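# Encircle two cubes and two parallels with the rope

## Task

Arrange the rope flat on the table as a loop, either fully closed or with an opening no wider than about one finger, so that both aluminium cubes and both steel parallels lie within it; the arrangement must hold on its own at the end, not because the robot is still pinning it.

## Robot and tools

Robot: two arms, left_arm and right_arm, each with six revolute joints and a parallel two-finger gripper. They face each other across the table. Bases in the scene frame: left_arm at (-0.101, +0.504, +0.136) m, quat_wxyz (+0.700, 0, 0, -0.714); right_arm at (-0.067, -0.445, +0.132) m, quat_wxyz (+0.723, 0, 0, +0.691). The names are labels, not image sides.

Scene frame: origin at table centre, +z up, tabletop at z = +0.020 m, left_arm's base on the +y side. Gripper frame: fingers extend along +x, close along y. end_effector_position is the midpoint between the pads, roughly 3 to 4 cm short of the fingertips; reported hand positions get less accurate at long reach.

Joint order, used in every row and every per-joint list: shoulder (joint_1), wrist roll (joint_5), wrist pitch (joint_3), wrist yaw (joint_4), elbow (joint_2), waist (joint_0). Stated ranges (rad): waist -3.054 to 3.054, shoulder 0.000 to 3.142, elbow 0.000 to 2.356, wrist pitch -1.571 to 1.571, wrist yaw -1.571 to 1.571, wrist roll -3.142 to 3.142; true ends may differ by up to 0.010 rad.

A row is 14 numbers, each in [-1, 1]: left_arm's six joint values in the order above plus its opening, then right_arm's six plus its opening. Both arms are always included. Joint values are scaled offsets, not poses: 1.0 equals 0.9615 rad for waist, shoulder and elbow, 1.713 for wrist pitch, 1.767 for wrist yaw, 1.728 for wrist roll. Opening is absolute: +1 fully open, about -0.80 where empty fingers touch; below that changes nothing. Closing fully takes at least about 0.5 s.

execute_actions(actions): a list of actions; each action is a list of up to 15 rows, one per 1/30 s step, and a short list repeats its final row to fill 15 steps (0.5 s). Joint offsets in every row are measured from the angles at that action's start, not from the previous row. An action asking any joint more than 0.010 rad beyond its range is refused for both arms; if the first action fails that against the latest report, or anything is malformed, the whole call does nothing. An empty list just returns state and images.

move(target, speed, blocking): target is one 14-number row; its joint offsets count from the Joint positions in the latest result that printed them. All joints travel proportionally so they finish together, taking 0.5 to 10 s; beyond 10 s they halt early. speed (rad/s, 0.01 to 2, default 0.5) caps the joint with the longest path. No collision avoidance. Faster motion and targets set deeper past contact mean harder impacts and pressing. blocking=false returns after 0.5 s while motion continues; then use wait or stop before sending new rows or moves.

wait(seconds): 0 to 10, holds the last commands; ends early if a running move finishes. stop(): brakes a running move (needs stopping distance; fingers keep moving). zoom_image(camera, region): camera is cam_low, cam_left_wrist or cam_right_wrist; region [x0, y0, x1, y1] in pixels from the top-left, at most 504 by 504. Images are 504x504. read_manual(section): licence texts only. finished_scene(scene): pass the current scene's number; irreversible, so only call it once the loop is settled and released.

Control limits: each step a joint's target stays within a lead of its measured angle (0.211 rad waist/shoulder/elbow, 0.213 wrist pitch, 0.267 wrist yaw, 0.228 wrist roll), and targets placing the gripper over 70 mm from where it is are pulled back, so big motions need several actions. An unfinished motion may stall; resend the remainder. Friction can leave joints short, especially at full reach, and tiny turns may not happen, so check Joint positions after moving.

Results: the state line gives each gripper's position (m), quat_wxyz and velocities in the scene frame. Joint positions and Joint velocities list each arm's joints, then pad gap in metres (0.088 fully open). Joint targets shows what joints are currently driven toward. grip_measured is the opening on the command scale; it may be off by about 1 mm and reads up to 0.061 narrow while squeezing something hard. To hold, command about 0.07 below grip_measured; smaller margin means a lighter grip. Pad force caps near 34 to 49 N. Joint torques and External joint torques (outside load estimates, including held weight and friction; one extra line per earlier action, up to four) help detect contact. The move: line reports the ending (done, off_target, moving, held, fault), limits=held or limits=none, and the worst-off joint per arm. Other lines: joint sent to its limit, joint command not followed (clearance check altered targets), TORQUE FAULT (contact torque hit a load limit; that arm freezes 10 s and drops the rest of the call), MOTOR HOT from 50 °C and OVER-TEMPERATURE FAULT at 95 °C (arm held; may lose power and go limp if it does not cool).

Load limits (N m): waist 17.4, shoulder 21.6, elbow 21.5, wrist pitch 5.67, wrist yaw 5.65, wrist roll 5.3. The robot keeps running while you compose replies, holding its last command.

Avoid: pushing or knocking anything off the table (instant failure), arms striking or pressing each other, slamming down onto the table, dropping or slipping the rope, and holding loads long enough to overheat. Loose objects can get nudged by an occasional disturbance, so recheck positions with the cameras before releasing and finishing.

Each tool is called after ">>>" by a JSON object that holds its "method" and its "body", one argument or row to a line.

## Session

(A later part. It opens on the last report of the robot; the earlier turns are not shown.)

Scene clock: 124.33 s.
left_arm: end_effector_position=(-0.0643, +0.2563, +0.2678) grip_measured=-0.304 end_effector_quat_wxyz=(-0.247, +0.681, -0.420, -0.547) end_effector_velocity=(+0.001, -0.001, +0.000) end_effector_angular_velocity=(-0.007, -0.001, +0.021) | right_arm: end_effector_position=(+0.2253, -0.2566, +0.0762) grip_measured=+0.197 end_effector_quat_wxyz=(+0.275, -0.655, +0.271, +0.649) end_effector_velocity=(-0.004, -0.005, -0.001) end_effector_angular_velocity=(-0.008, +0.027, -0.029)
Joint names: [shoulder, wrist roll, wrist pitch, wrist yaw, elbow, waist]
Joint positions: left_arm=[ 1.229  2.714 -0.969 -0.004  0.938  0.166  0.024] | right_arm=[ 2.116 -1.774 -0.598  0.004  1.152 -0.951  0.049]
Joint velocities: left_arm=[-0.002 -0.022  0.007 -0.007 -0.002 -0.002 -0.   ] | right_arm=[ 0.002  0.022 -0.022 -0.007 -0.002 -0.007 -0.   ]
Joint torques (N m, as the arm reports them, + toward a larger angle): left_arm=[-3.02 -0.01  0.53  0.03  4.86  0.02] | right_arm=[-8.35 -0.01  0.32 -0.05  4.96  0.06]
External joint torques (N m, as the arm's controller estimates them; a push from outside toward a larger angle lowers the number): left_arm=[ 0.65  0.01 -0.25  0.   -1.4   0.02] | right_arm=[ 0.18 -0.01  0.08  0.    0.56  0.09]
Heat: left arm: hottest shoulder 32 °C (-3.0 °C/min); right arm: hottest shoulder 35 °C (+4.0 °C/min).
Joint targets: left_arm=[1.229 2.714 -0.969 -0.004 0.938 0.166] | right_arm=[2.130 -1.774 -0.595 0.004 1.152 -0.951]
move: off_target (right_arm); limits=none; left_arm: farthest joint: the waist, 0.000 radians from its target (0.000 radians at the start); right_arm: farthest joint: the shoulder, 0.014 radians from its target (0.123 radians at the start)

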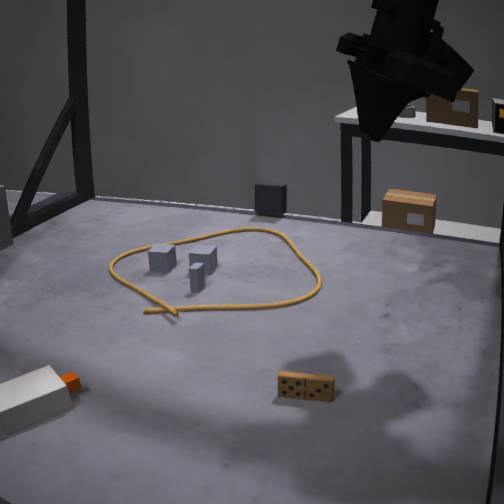

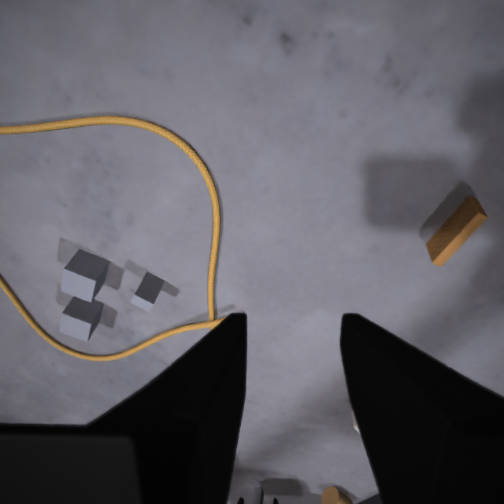

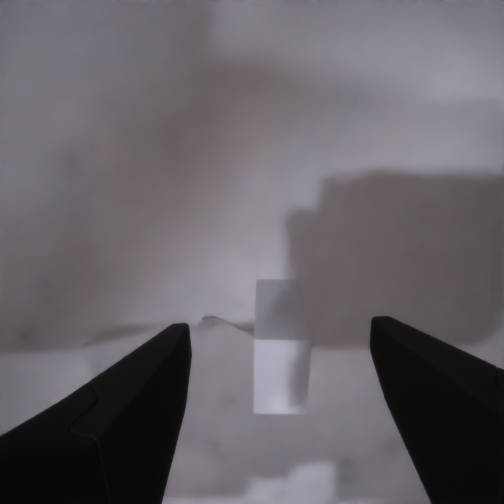

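>>> {"method": "move", "body": {
  "target": [0,0,0,0,0,0,-0.3,0,0,0,0,0,0,-0.66]
}}

>>> {"method": "move", "body": {
  "target": [0,0,0,0,0,0,-0.3,-0.2,0,-0.105,0,0,0.095,-0.66]
}}

>>> {"method": "move", "body": {
  "target": [0,0,0,0,0,0,-0.3,0.37,0.17,-0.085,0,0.518,0.995,-0.66],
  "speed": 0.8
}}

Scene clock: 127.80 s.
left_arm: end_effector_position=(-0.0643, +0.2563, +0.2678) grip_measured=-0.304 end_effector_quat_wxyz=(-0.247, +0.681, -0.420, -0.547) end_effector_velocity=(+0.003, -0.005, +0.003) end_effector_angular_velocity=(-0.024, -0.022, +0.011) | right_arm: end_effector_position=(+0.2253, -0.2565, +0.0761) grip_measured=-0.585 end_effector_quat_wxyz=(+0.275, -0.655, +0.271, +0.649) end_effector_velocity=(-0.002, +0.002, +0.001) end_effector_angular_velocity=(+0.017, +0.014, +0.005)
Joint names: [shoulder, wrist roll, wrist pitch, wrist yaw, elbow, waist]
Joint positions: left_arm=[ 1.229  2.714 -0.969 -0.004  0.938  0.166  0.024] | right_arm=[ 2.116 -1.774 -0.597  0.004  1.152 -0.951  0.01 ]
Joint velocities: left_arm=[-0.002 -0.007  0.022 -0.022  0.002 -0.002  0.   ] | right_arm=[-0.002 -0.007 -0.007 -0.022  0.002 -0.002 -0.   ]
Joint torques (N m, as the arm reports them, + toward a larger angle): left_arm=[-3.03 -0.01  0.53  0.04  4.86  0.02] | right_arm=[-10.16  -0.01   0.12  -0.06   4.9    0.05]
External joint torques (N m, as the arm's controller estimates them; a push from outside toward a larger angle lowers the number): left_arm=[ 0.64  0.   -0.25  0.01 -1.4   0.01] | right_arm=[-1.54 -0.01 -0.16  0.    0.39  0.05]
Heat: left arm: hottest shoulder 32 °C (-3.0 °C/min); right arm: hottest shoulder 35 °C (+3.0 °C/min).
Joint targets: left_arm=[1.229 2.714 -0.969 -0.004 0.938 0.166] | right_arm=[2.116 -1.774 -0.598 0.004 1.152 -0.951]
move: done; limits=none; left_arm: farthest joint: the waist, 0.000 radians from its target (0.000 radians at the start); right_arm: farthest joint: the wrist pitch, 0.001 radians from its target (0.001 radians at the start)

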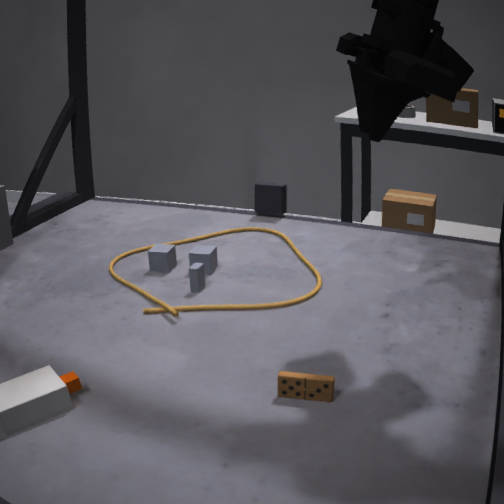

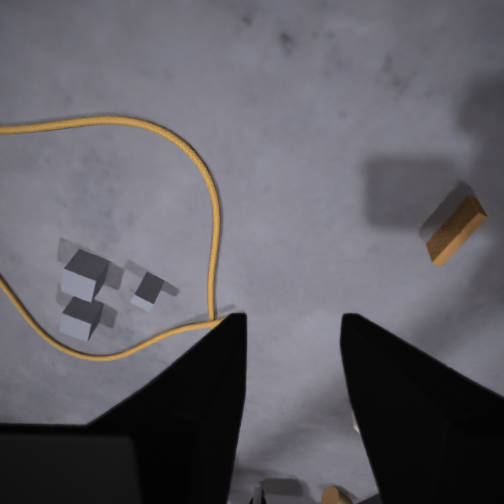

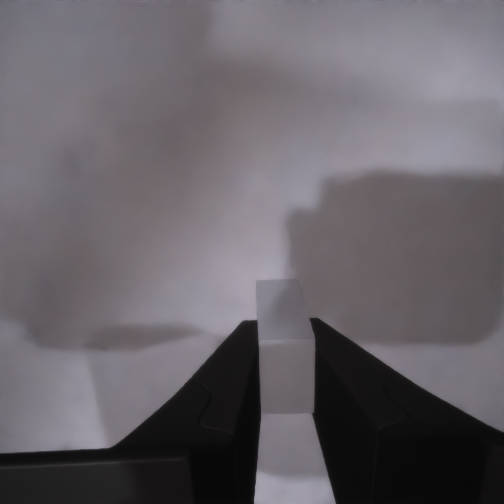

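Scene clock: 128.80 s.
left_arm: end_effector_position=(-0.0643, +0.2563, +0.2678) grip_measured=-0.304 end_effector_quat_wxyz=(-0.247, +0.681, -0.420, -0.547) end_effector_velocity=(+0.000, +0.002, -0.001) end_effector_angular_velocity=(+0.007, +0.001, +0.021) | right_arm: end_effector_position=(+0.1959, -0.2405, +0.1343) grip_measured=-0.585 end_effector_quat_wxyz=(+0.248, -0.668, +0.240, +0.660) end_effector_velocity=(-0.002, +0.001, +0.001) end_effector_angular_velocity=(+0.004, +0.006, +0.010)
Joint names: [shoulder, wrist roll, wrist pitch, wrist yaw, elbow, waist]
Joint positions: left_arm=[ 1.229  2.714 -0.969 -0.004  0.938  0.166  0.024] | right_arm=[ 1.933 -1.774 -0.774  0.004  1.152 -0.863  0.01 ]
Joint velocities: left_arm=[-0.002 -0.022 -0.007 -0.007 -0.002 -0.002  0.   ] | right_arm=[-0.002 -0.007 -0.007 -0.007  0.002  0.002  0.   ]
Joint torques (N m, as the arm reports them, + toward a larger angle): left_arm=[-3.02  0.    0.53  0.03  4.87  0.02] | right_arm=[-10.42  -0.02  -0.07  -0.06   5.7    0.3 ]
External joint torques (N m, as the arm's controller estimates them; a push from outside toward a larger angle lowers the number): left_arm=[ 0.67  0.01 -0.24  0.01 -1.38  0.01] | right_arm=[-2.48 -0.02 -0.35 -0.01  0.58  0.3 ]
Heat: left arm: hottest shoulder 32 °C (-3.0 °C/min); right arm: hottest shoulder 35 °C (+3.0 °C/min).
Joint targets: left_arm=[1.229 2.714 -0.969 -0.004 0.938 0.166] | right_arm=[1.924 -1.774 -0.777 0.004 1.152 -0.860]
move: done; limits=none; left_arm: farthest joint: the waist, 0.000 radians from its target (0.000 radians at the start); right_arm: farthest joint: the shoulder, 0.010 radians from its target (0.193 radians at the start)

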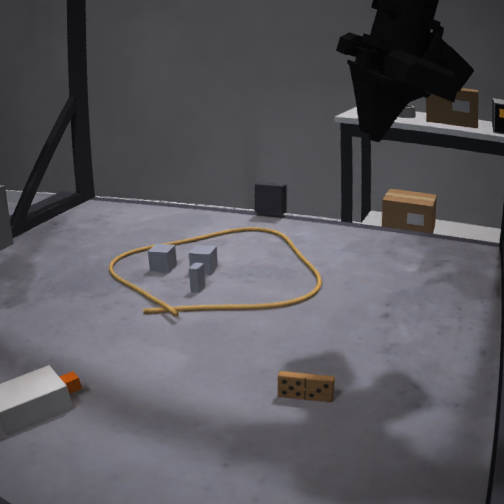

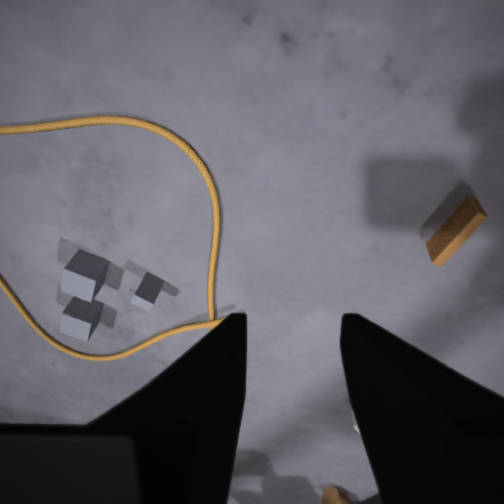

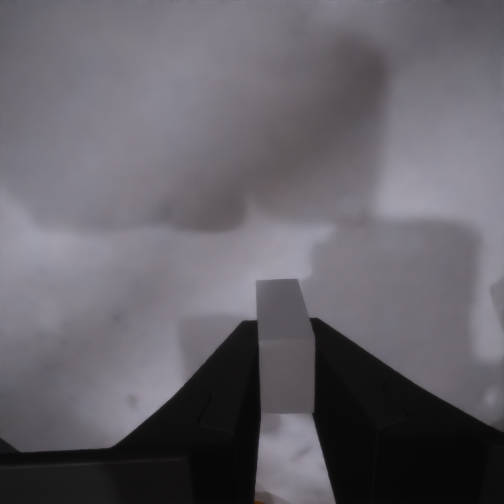

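Scene clock: 130.63 s.
left_arm: end_effector_position=(-0.0643, +0.2563, +0.2678) grip_measured=-0.304 end_effector_quat_wxyz=(-0.247, +0.681, -0.420, -0.547) end_effector_velocity=(+0.002, +0.003, +0.000) end_effector_angular_velocity=(+0.004, -0.014, +0.025) | right_arm: end_effector_position=(-0.0873, -0.0175, +0.1222) grip_measured=-0.585 end_effector_quat_wxyz=(+0.021, -0.708, +0.007, +0.706) end_effector_velocity=(-0.000, -0.001, -0.000) end_effector_angular_velocity=(-0.008, +0.007, +0.020)
Joint names: [shoulder, wrist roll, wrist pitch, wrist yaw, elbow, waist]
Joint positions: left_arm=[ 1.229  2.714 -0.969 -0.004  0.938  0.166  0.024] | right_arm=[ 2.274 -1.483 -0.917  0.003  1.639  0.094  0.01 ]
Joint velocities: left_arm=[-0.007 -0.022 -0.007 -0.022 -0.002 -0.002 -0.   ] | right_arm=[ 0.002 -0.022 -0.007 -0.007  0.002 -0.002 -0.   ]
Joint torques (N m, as the arm reports them, + toward a larger angle): left_arm=[-3.02 -0.01  0.53  0.03  4.86  0.02] | right_arm=[-10.65   0.07  -0.08  -0.04   7.62   0.01]
External joint torques (N m, as the arm's controller estimates them; a push from outside toward a larger angle lowers the number): left_arm=[ 0.67  0.   -0.23  0.01 -1.36  0.  ] | right_arm=[-0.07  0.07 -0.38  0.02  2.14  0.02]
Heat: left arm: hottest shoulder 32 °C (-2.0 °C/min); right arm: hottest shoulder 35 °C (+3.0 °C/min).
Joint targets: left_arm=[1.229 2.714 -0.969 -0.004 0.938 0.166] | right_arm=[2.289 -1.481 -0.920 0.004 1.650 0.094]
move: off_target (right_arm); limits=none; left_arm: farthest joint: the waist, 0.000 radians from its target (0.000 radians at the start); right_arm: farthest joint: the shoulder, 0.015 radians from its target (0.355 radians at the start)

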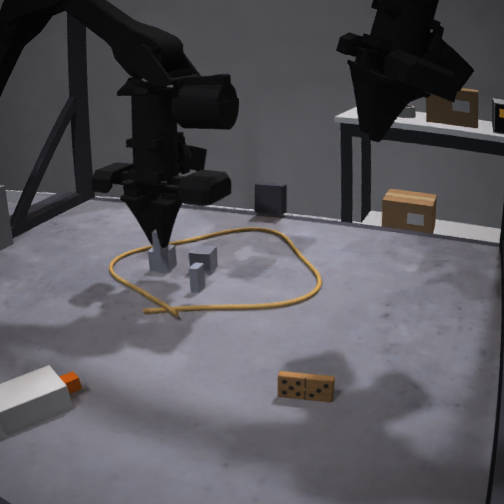

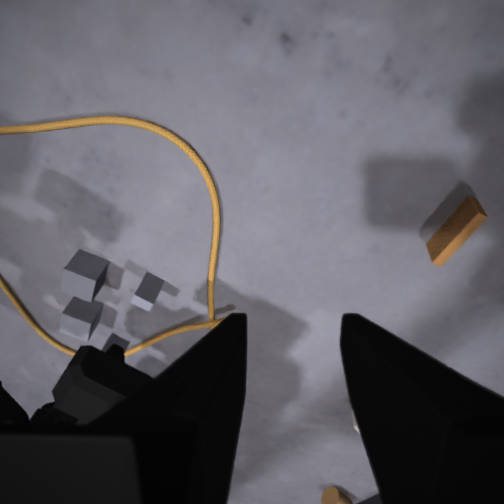

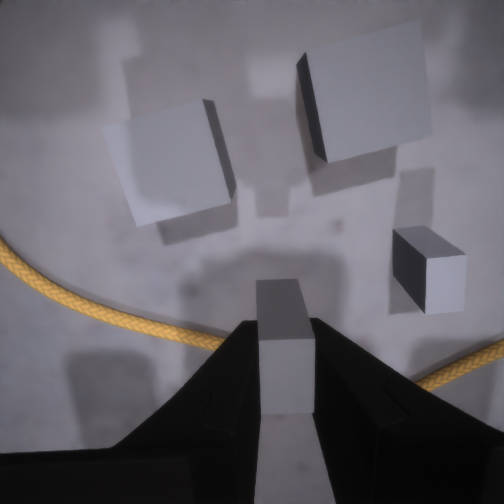

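>>> {"method": "move", "body": {
  "target": [0,0,0,0,0,0,-0.3,0.122,0,0.056,0,0,0,-0.66],
  "speed": 0.2
}}

>>> {"method": "move", "body": {
  "target": [0,0,0,0,0,0,-0.3,0,0,0,0,0,0,-0.2]
}}

>>> {"method": "move", "body": {
  "target": [0,0,0,0,0,0,-0.3,-0.25,0,-0.13,0,0,0,-0.2]
}}

Scene clock: 134.60 s.
left_arm: end_effector_position=(-0.0643, +0.2563, +0.2678) grip_measured=-0.304 end_effector_quat_wxyz=(-0.247, +0.681, -0.420, -0.547) end_effector_velocity=(+0.000, +0.002, -0.001) end_effector_angular_velocity=(+0.009, -0.008, -0.007) | right_arm: end_effector_position=(-0.0876, -0.0106, +0.0810) grip_measured=-0.585 end_effector_quat_wxyz=(+0.018, -0.708, +0.009, +0.706) end_effector_velocity=(+0.002, -0.001, +0.002) end_effector_angular_velocity=(-0.003, +0.007, +0.000)
Joint names: [shoulder, wrist roll, wrist pitch, wrist yaw, elbow, waist]
Joint positions: left_arm=[ 1.229  2.714 -0.969 -0.004  0.938  0.166  0.024] | right_arm=[ 2.374 -1.483 -0.823  0.003  1.639  0.094  0.01 ]
Joint velocities: left_arm=[-0.002  0.007 -0.007 -0.007 -0.002 -0.002 -0.   ] | right_arm=[-0.007 -0.007 -0.007 -0.007 -0.002 -0.007 -0.   ]
Joint torques (N m, as the arm reports them, + toward a larger angle): left_arm=[-3.02  0.    0.53  0.03  4.86  0.03] | right_arm=[-10.93  -0.02   0.29  -0.07   5.75   0.1 ]
External joint torques (N m, as the arm's controller estimates them; a push from outside toward a larger angle lowers the number): left_arm=[ 0.62  0.01 -0.23  0.01 -1.34  0.02] | right_arm=[-0.04 -0.02 -0.01 -0.01  0.53  0.17]
Heat: left arm: hottest shoulder 32 °C (-3.0 °C/min); right arm: hottest shoulder 35 °C (+3.0 °C/min).
Joint targets: left_arm=[1.229 2.714 -0.969 -0.004 0.938 0.166] | right_arm=[2.391 -1.483 -0.821 0.003 1.639 0.094]
move: off_target (right_arm); limits=none; left_arm: farthest joint: the waist, 0.000 radians from its target (0.000 radians at the start); right_arm: farthest joint: the shoulder, 0.017 radians from its target (0.117 radians at the start)

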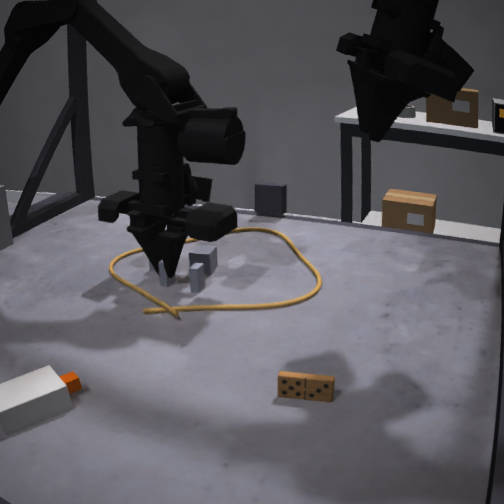

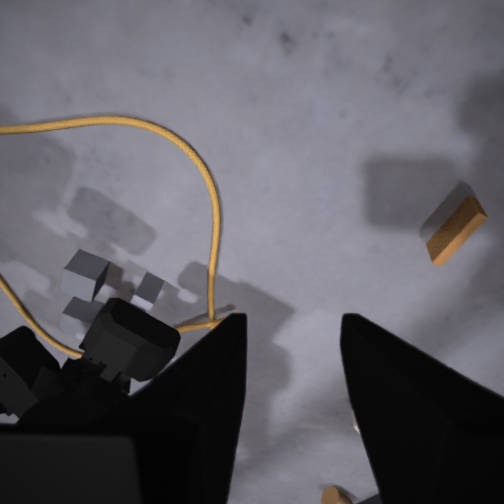

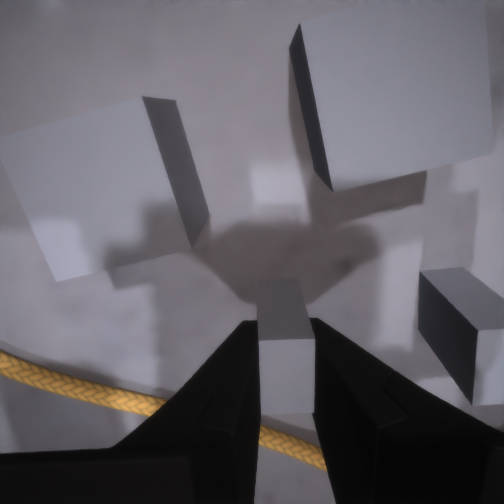

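Scene clock: 135.23 s.
left_arm: end_effector_position=(-0.0643, +0.2563, +0.2678) grip_measured=-0.304 end_effector_quat_wxyz=(-0.247, +0.681, -0.420, -0.547) end_effector_velocity=(+0.000, +0.002, -0.001) end_effector_angular_velocity=(+0.007, +0.001, +0.021) | right_arm: end_effector_position=(-0.0876, -0.0106, +0.0810) grip_measured=-0.204 end_effector_quat_wxyz=(+0.018, -0.708, +0.009, +0.706) end_effector_velocity=(-0.000, -0.002, +0.000) end_effector_angular_velocity=(-0.008, +0.021, +0.015)
Joint names: [shoulder, wrist roll, wrist pitch, wrist yaw, elbow, waist]
Joint positions: left_arm=[ 1.229  2.714 -0.969 -0.004  0.938  0.166  0.024] | right_arm=[ 2.374 -1.483 -0.823  0.003  1.639  0.094  0.029]
Joint velocities: left_arm=[-0.002 -0.022 -0.007 -0.007 -0.002 -0.002 -0.   ] | right_arm=[-0.002 -0.022 -0.007 -0.022 -0.002 -0.007  0.   ]
Joint torques (N m, as the arm reports them, + toward a larger angle): left_arm=[-3.02  0.    0.53  0.03  4.86  0.02] | right_arm=[-12.83  -0.01   0.14  -0.06   5.86   0.06]
External joint torques (N m, as the arm's controller estimates them; a push from outside toward a larger angle lowers the number): left_arm=[ 0.61  0.01 -0.22  0.   -1.32  0.03] | right_arm=[-1.83 -0.01 -0.16  0.    0.58  0.06]
Heat: left arm: hottest shoulder 32 °C (-3.0 °C/min); right arm: hottest shoulder 35 °C (+3.0 °C/min).
Joint targets: left_arm=[1.229 2.714 -0.969 -0.004 0.938 0.166] | right_arm=[2.374 -1.483 -0.823 0.003 1.639 0.094]
move: done; limits=none; left_arm: farthest joint: the waist, 0.000 radians from its target (0.000 radians at the start); right_arm: farthest joint: the waist, 0.000 radians from its target (0.000 radians at the start)

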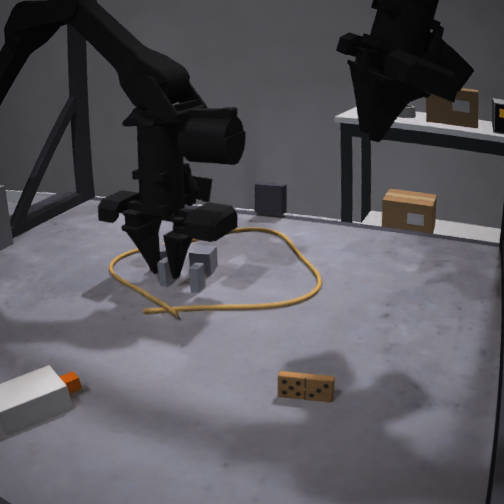

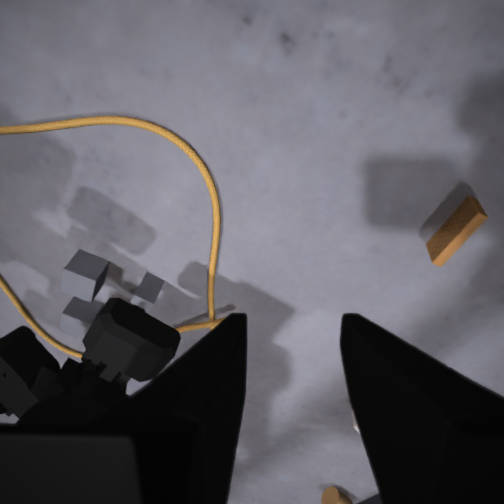

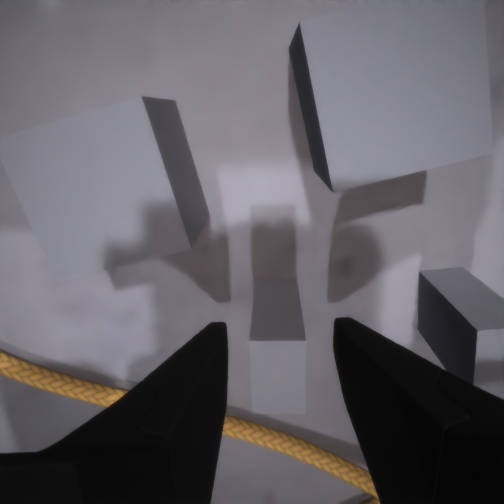

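Scene clock: 136.33 s.
left_arm: end_effector_position=(-0.0643, +0.2563, +0.2678) grip_measured=-0.304 end_effector_quat_wxyz=(-0.247, +0.681, -0.420, -0.547) end_effector_velocity=(-0.000, +0.006, -0.003) end_effector_angular_velocity=(+0.027, -0.001, +0.007) | right_arm: end_effector_position=(-0.0865, -0.0334, +0.1751) grip_measured=-0.203 end_effector_quat_wxyz=(+0.024, -0.707, +0.004, +0.706) end_effector_velocity=(-0.000, +0.001, +0.002) end_effector_angular_velocity=(+0.012, +0.008, +0.005)
Joint names: [shoulder, wrist roll, wrist pitch, wrist yaw, elbow, waist]
Joint positions: left_arm=[ 1.229  2.714 -0.969 -0.004  0.938  0.166  0.024] | right_arm=[ 2.14  -1.483 -1.043  0.003  1.639  0.094  0.029]
Joint velocities: left_arm=[-0.002 -0.007 -0.022 -0.007 -0.007 -0.002  0.   ] | right_arm=[-0.007 -0.007  0.007 -0.007 -0.002 -0.002 -0.   ]
Joint torques (N m, as the arm reports them, + toward a larger angle): left_arm=[-3.02  0.    0.53  0.03  4.86  0.03] | right_arm=[-12.56  -0.01  -0.01  -0.06   6.46   0.06]
External joint torques (N m, as the arm's controller estimates them; a push from outside toward a larger angle lowers the number): left_arm=[ 0.61  0.   -0.2   0.   -1.27  0.03] | right_arm=[-2.48 -0.01 -0.36  0.    0.64  0.04]
Heat: left arm: hottest shoulder 32 °C (-3.0 °C/min); right arm: hottest shoulder 35 °C (+3.0 °C/min).
Joint targets: left_arm=[1.229 2.714 -0.969 -0.004 0.938 0.166] | right_arm=[2.134 -1.483 -1.046 0.003 1.639 0.094]
move: done; limits=none; left_arm: farthest joint: the waist, 0.000 radians from its target (0.000 radians at the start); right_arm: farthest joint: the shoulder, 0.006 radians from its target (0.241 radians at the start)

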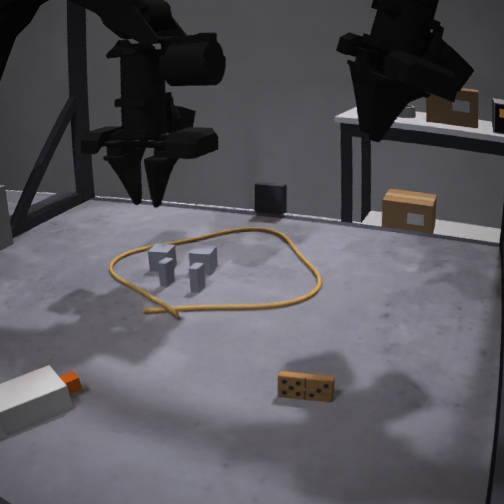

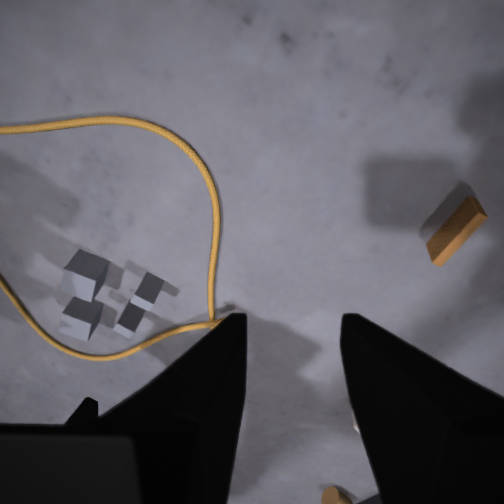

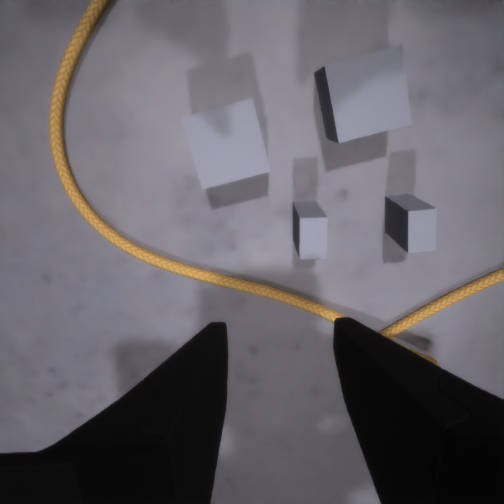

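>>> {"method": "execute_actions", "body": {
  "actions": []
}}

Scene clock: 137.90 s.
left_arm: end_effector_position=(-0.0643, +0.2563, +0.2678) grip_measured=-0.304 end_effector_quat_wxyz=(-0.247, +0.681, -0.420, -0.547) end_effector_velocity=(-0.001, +0.005, -0.003) end_effector_angular_velocity=(+0.027, -0.001, +0.002) | right_arm: end_effector_position=(-0.0865, -0.0335, +0.1751) grip_measured=-0.203 end_effector_quat_wxyz=(+0.023, -0.707, +0.004, +0.706) end_effector_velocity=(+0.000, -0.002, -0.002) end_effector_angular_velocity=(-0.013, +0.006, +0.020)
Joint names: [shoulder, wrist roll, wrist pitch, wrist yaw, elbow, waist]
Joint positions: left_arm=[ 1.229  2.714 -0.969 -0.004  0.938  0.166  0.024] | right_arm=[ 2.14  -1.483 -1.043  0.003  1.639  0.094  0.029]
Joint velocities: left_arm=[ 0.002 -0.007 -0.022 -0.007 -0.002 -0.007 -0.   ] | right_arm=[ 0.002 -0.022 -0.007 -0.007 -0.002 -0.002 -0.   ]
Joint torques (N m, as the arm reports them, + toward a larger angle): left_arm=[-3.02  0.    0.53  0.03  4.85  0.02] | right_arm=[-12.58  -0.01  -0.03  -0.06   6.5    0.06]
External joint torques (N m, as the arm's controller estimates them; a push from outside toward a larger angle lowers the number): left_arm=[ 0.6   0.01 -0.22  0.   -1.32  0.04] | right_arm=[-2.63 -0.01 -0.36 -0.01  0.77  0.08]
Heat: left arm: hottest shoulder 32 °C (-4.0 °C/min); right arm: hottest shoulder 36 °C (+4.0 °C/min).
Joint targets: left_arm=[1.229 2.714 -0.969 -0.004 0.938 0.166] | right_arm=[2.134 -1.483 -1.046 0.003 1.639 0.094]

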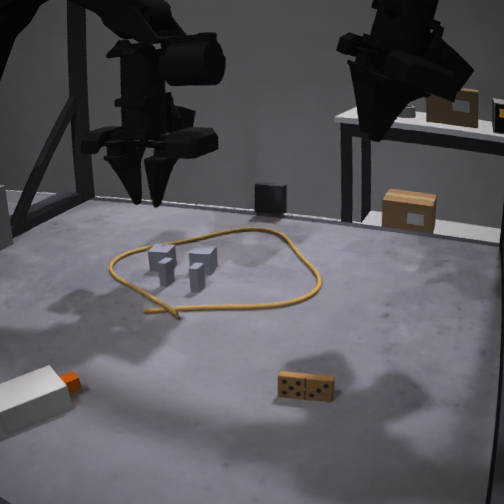

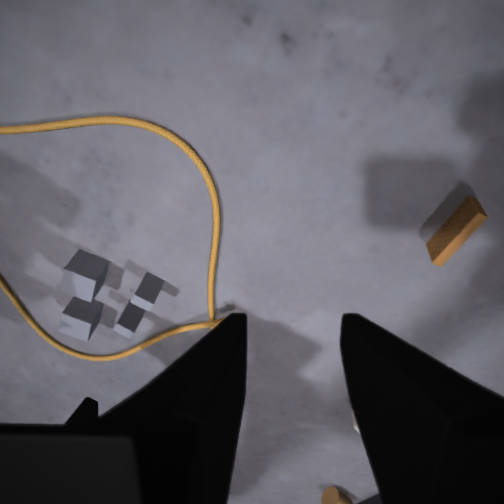

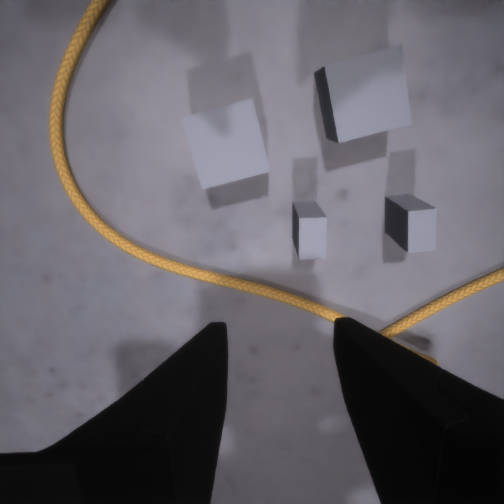

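>>> {"method": "finished_scene", "body": {
  "scene": 2
}}

The scene is finished: the task was done.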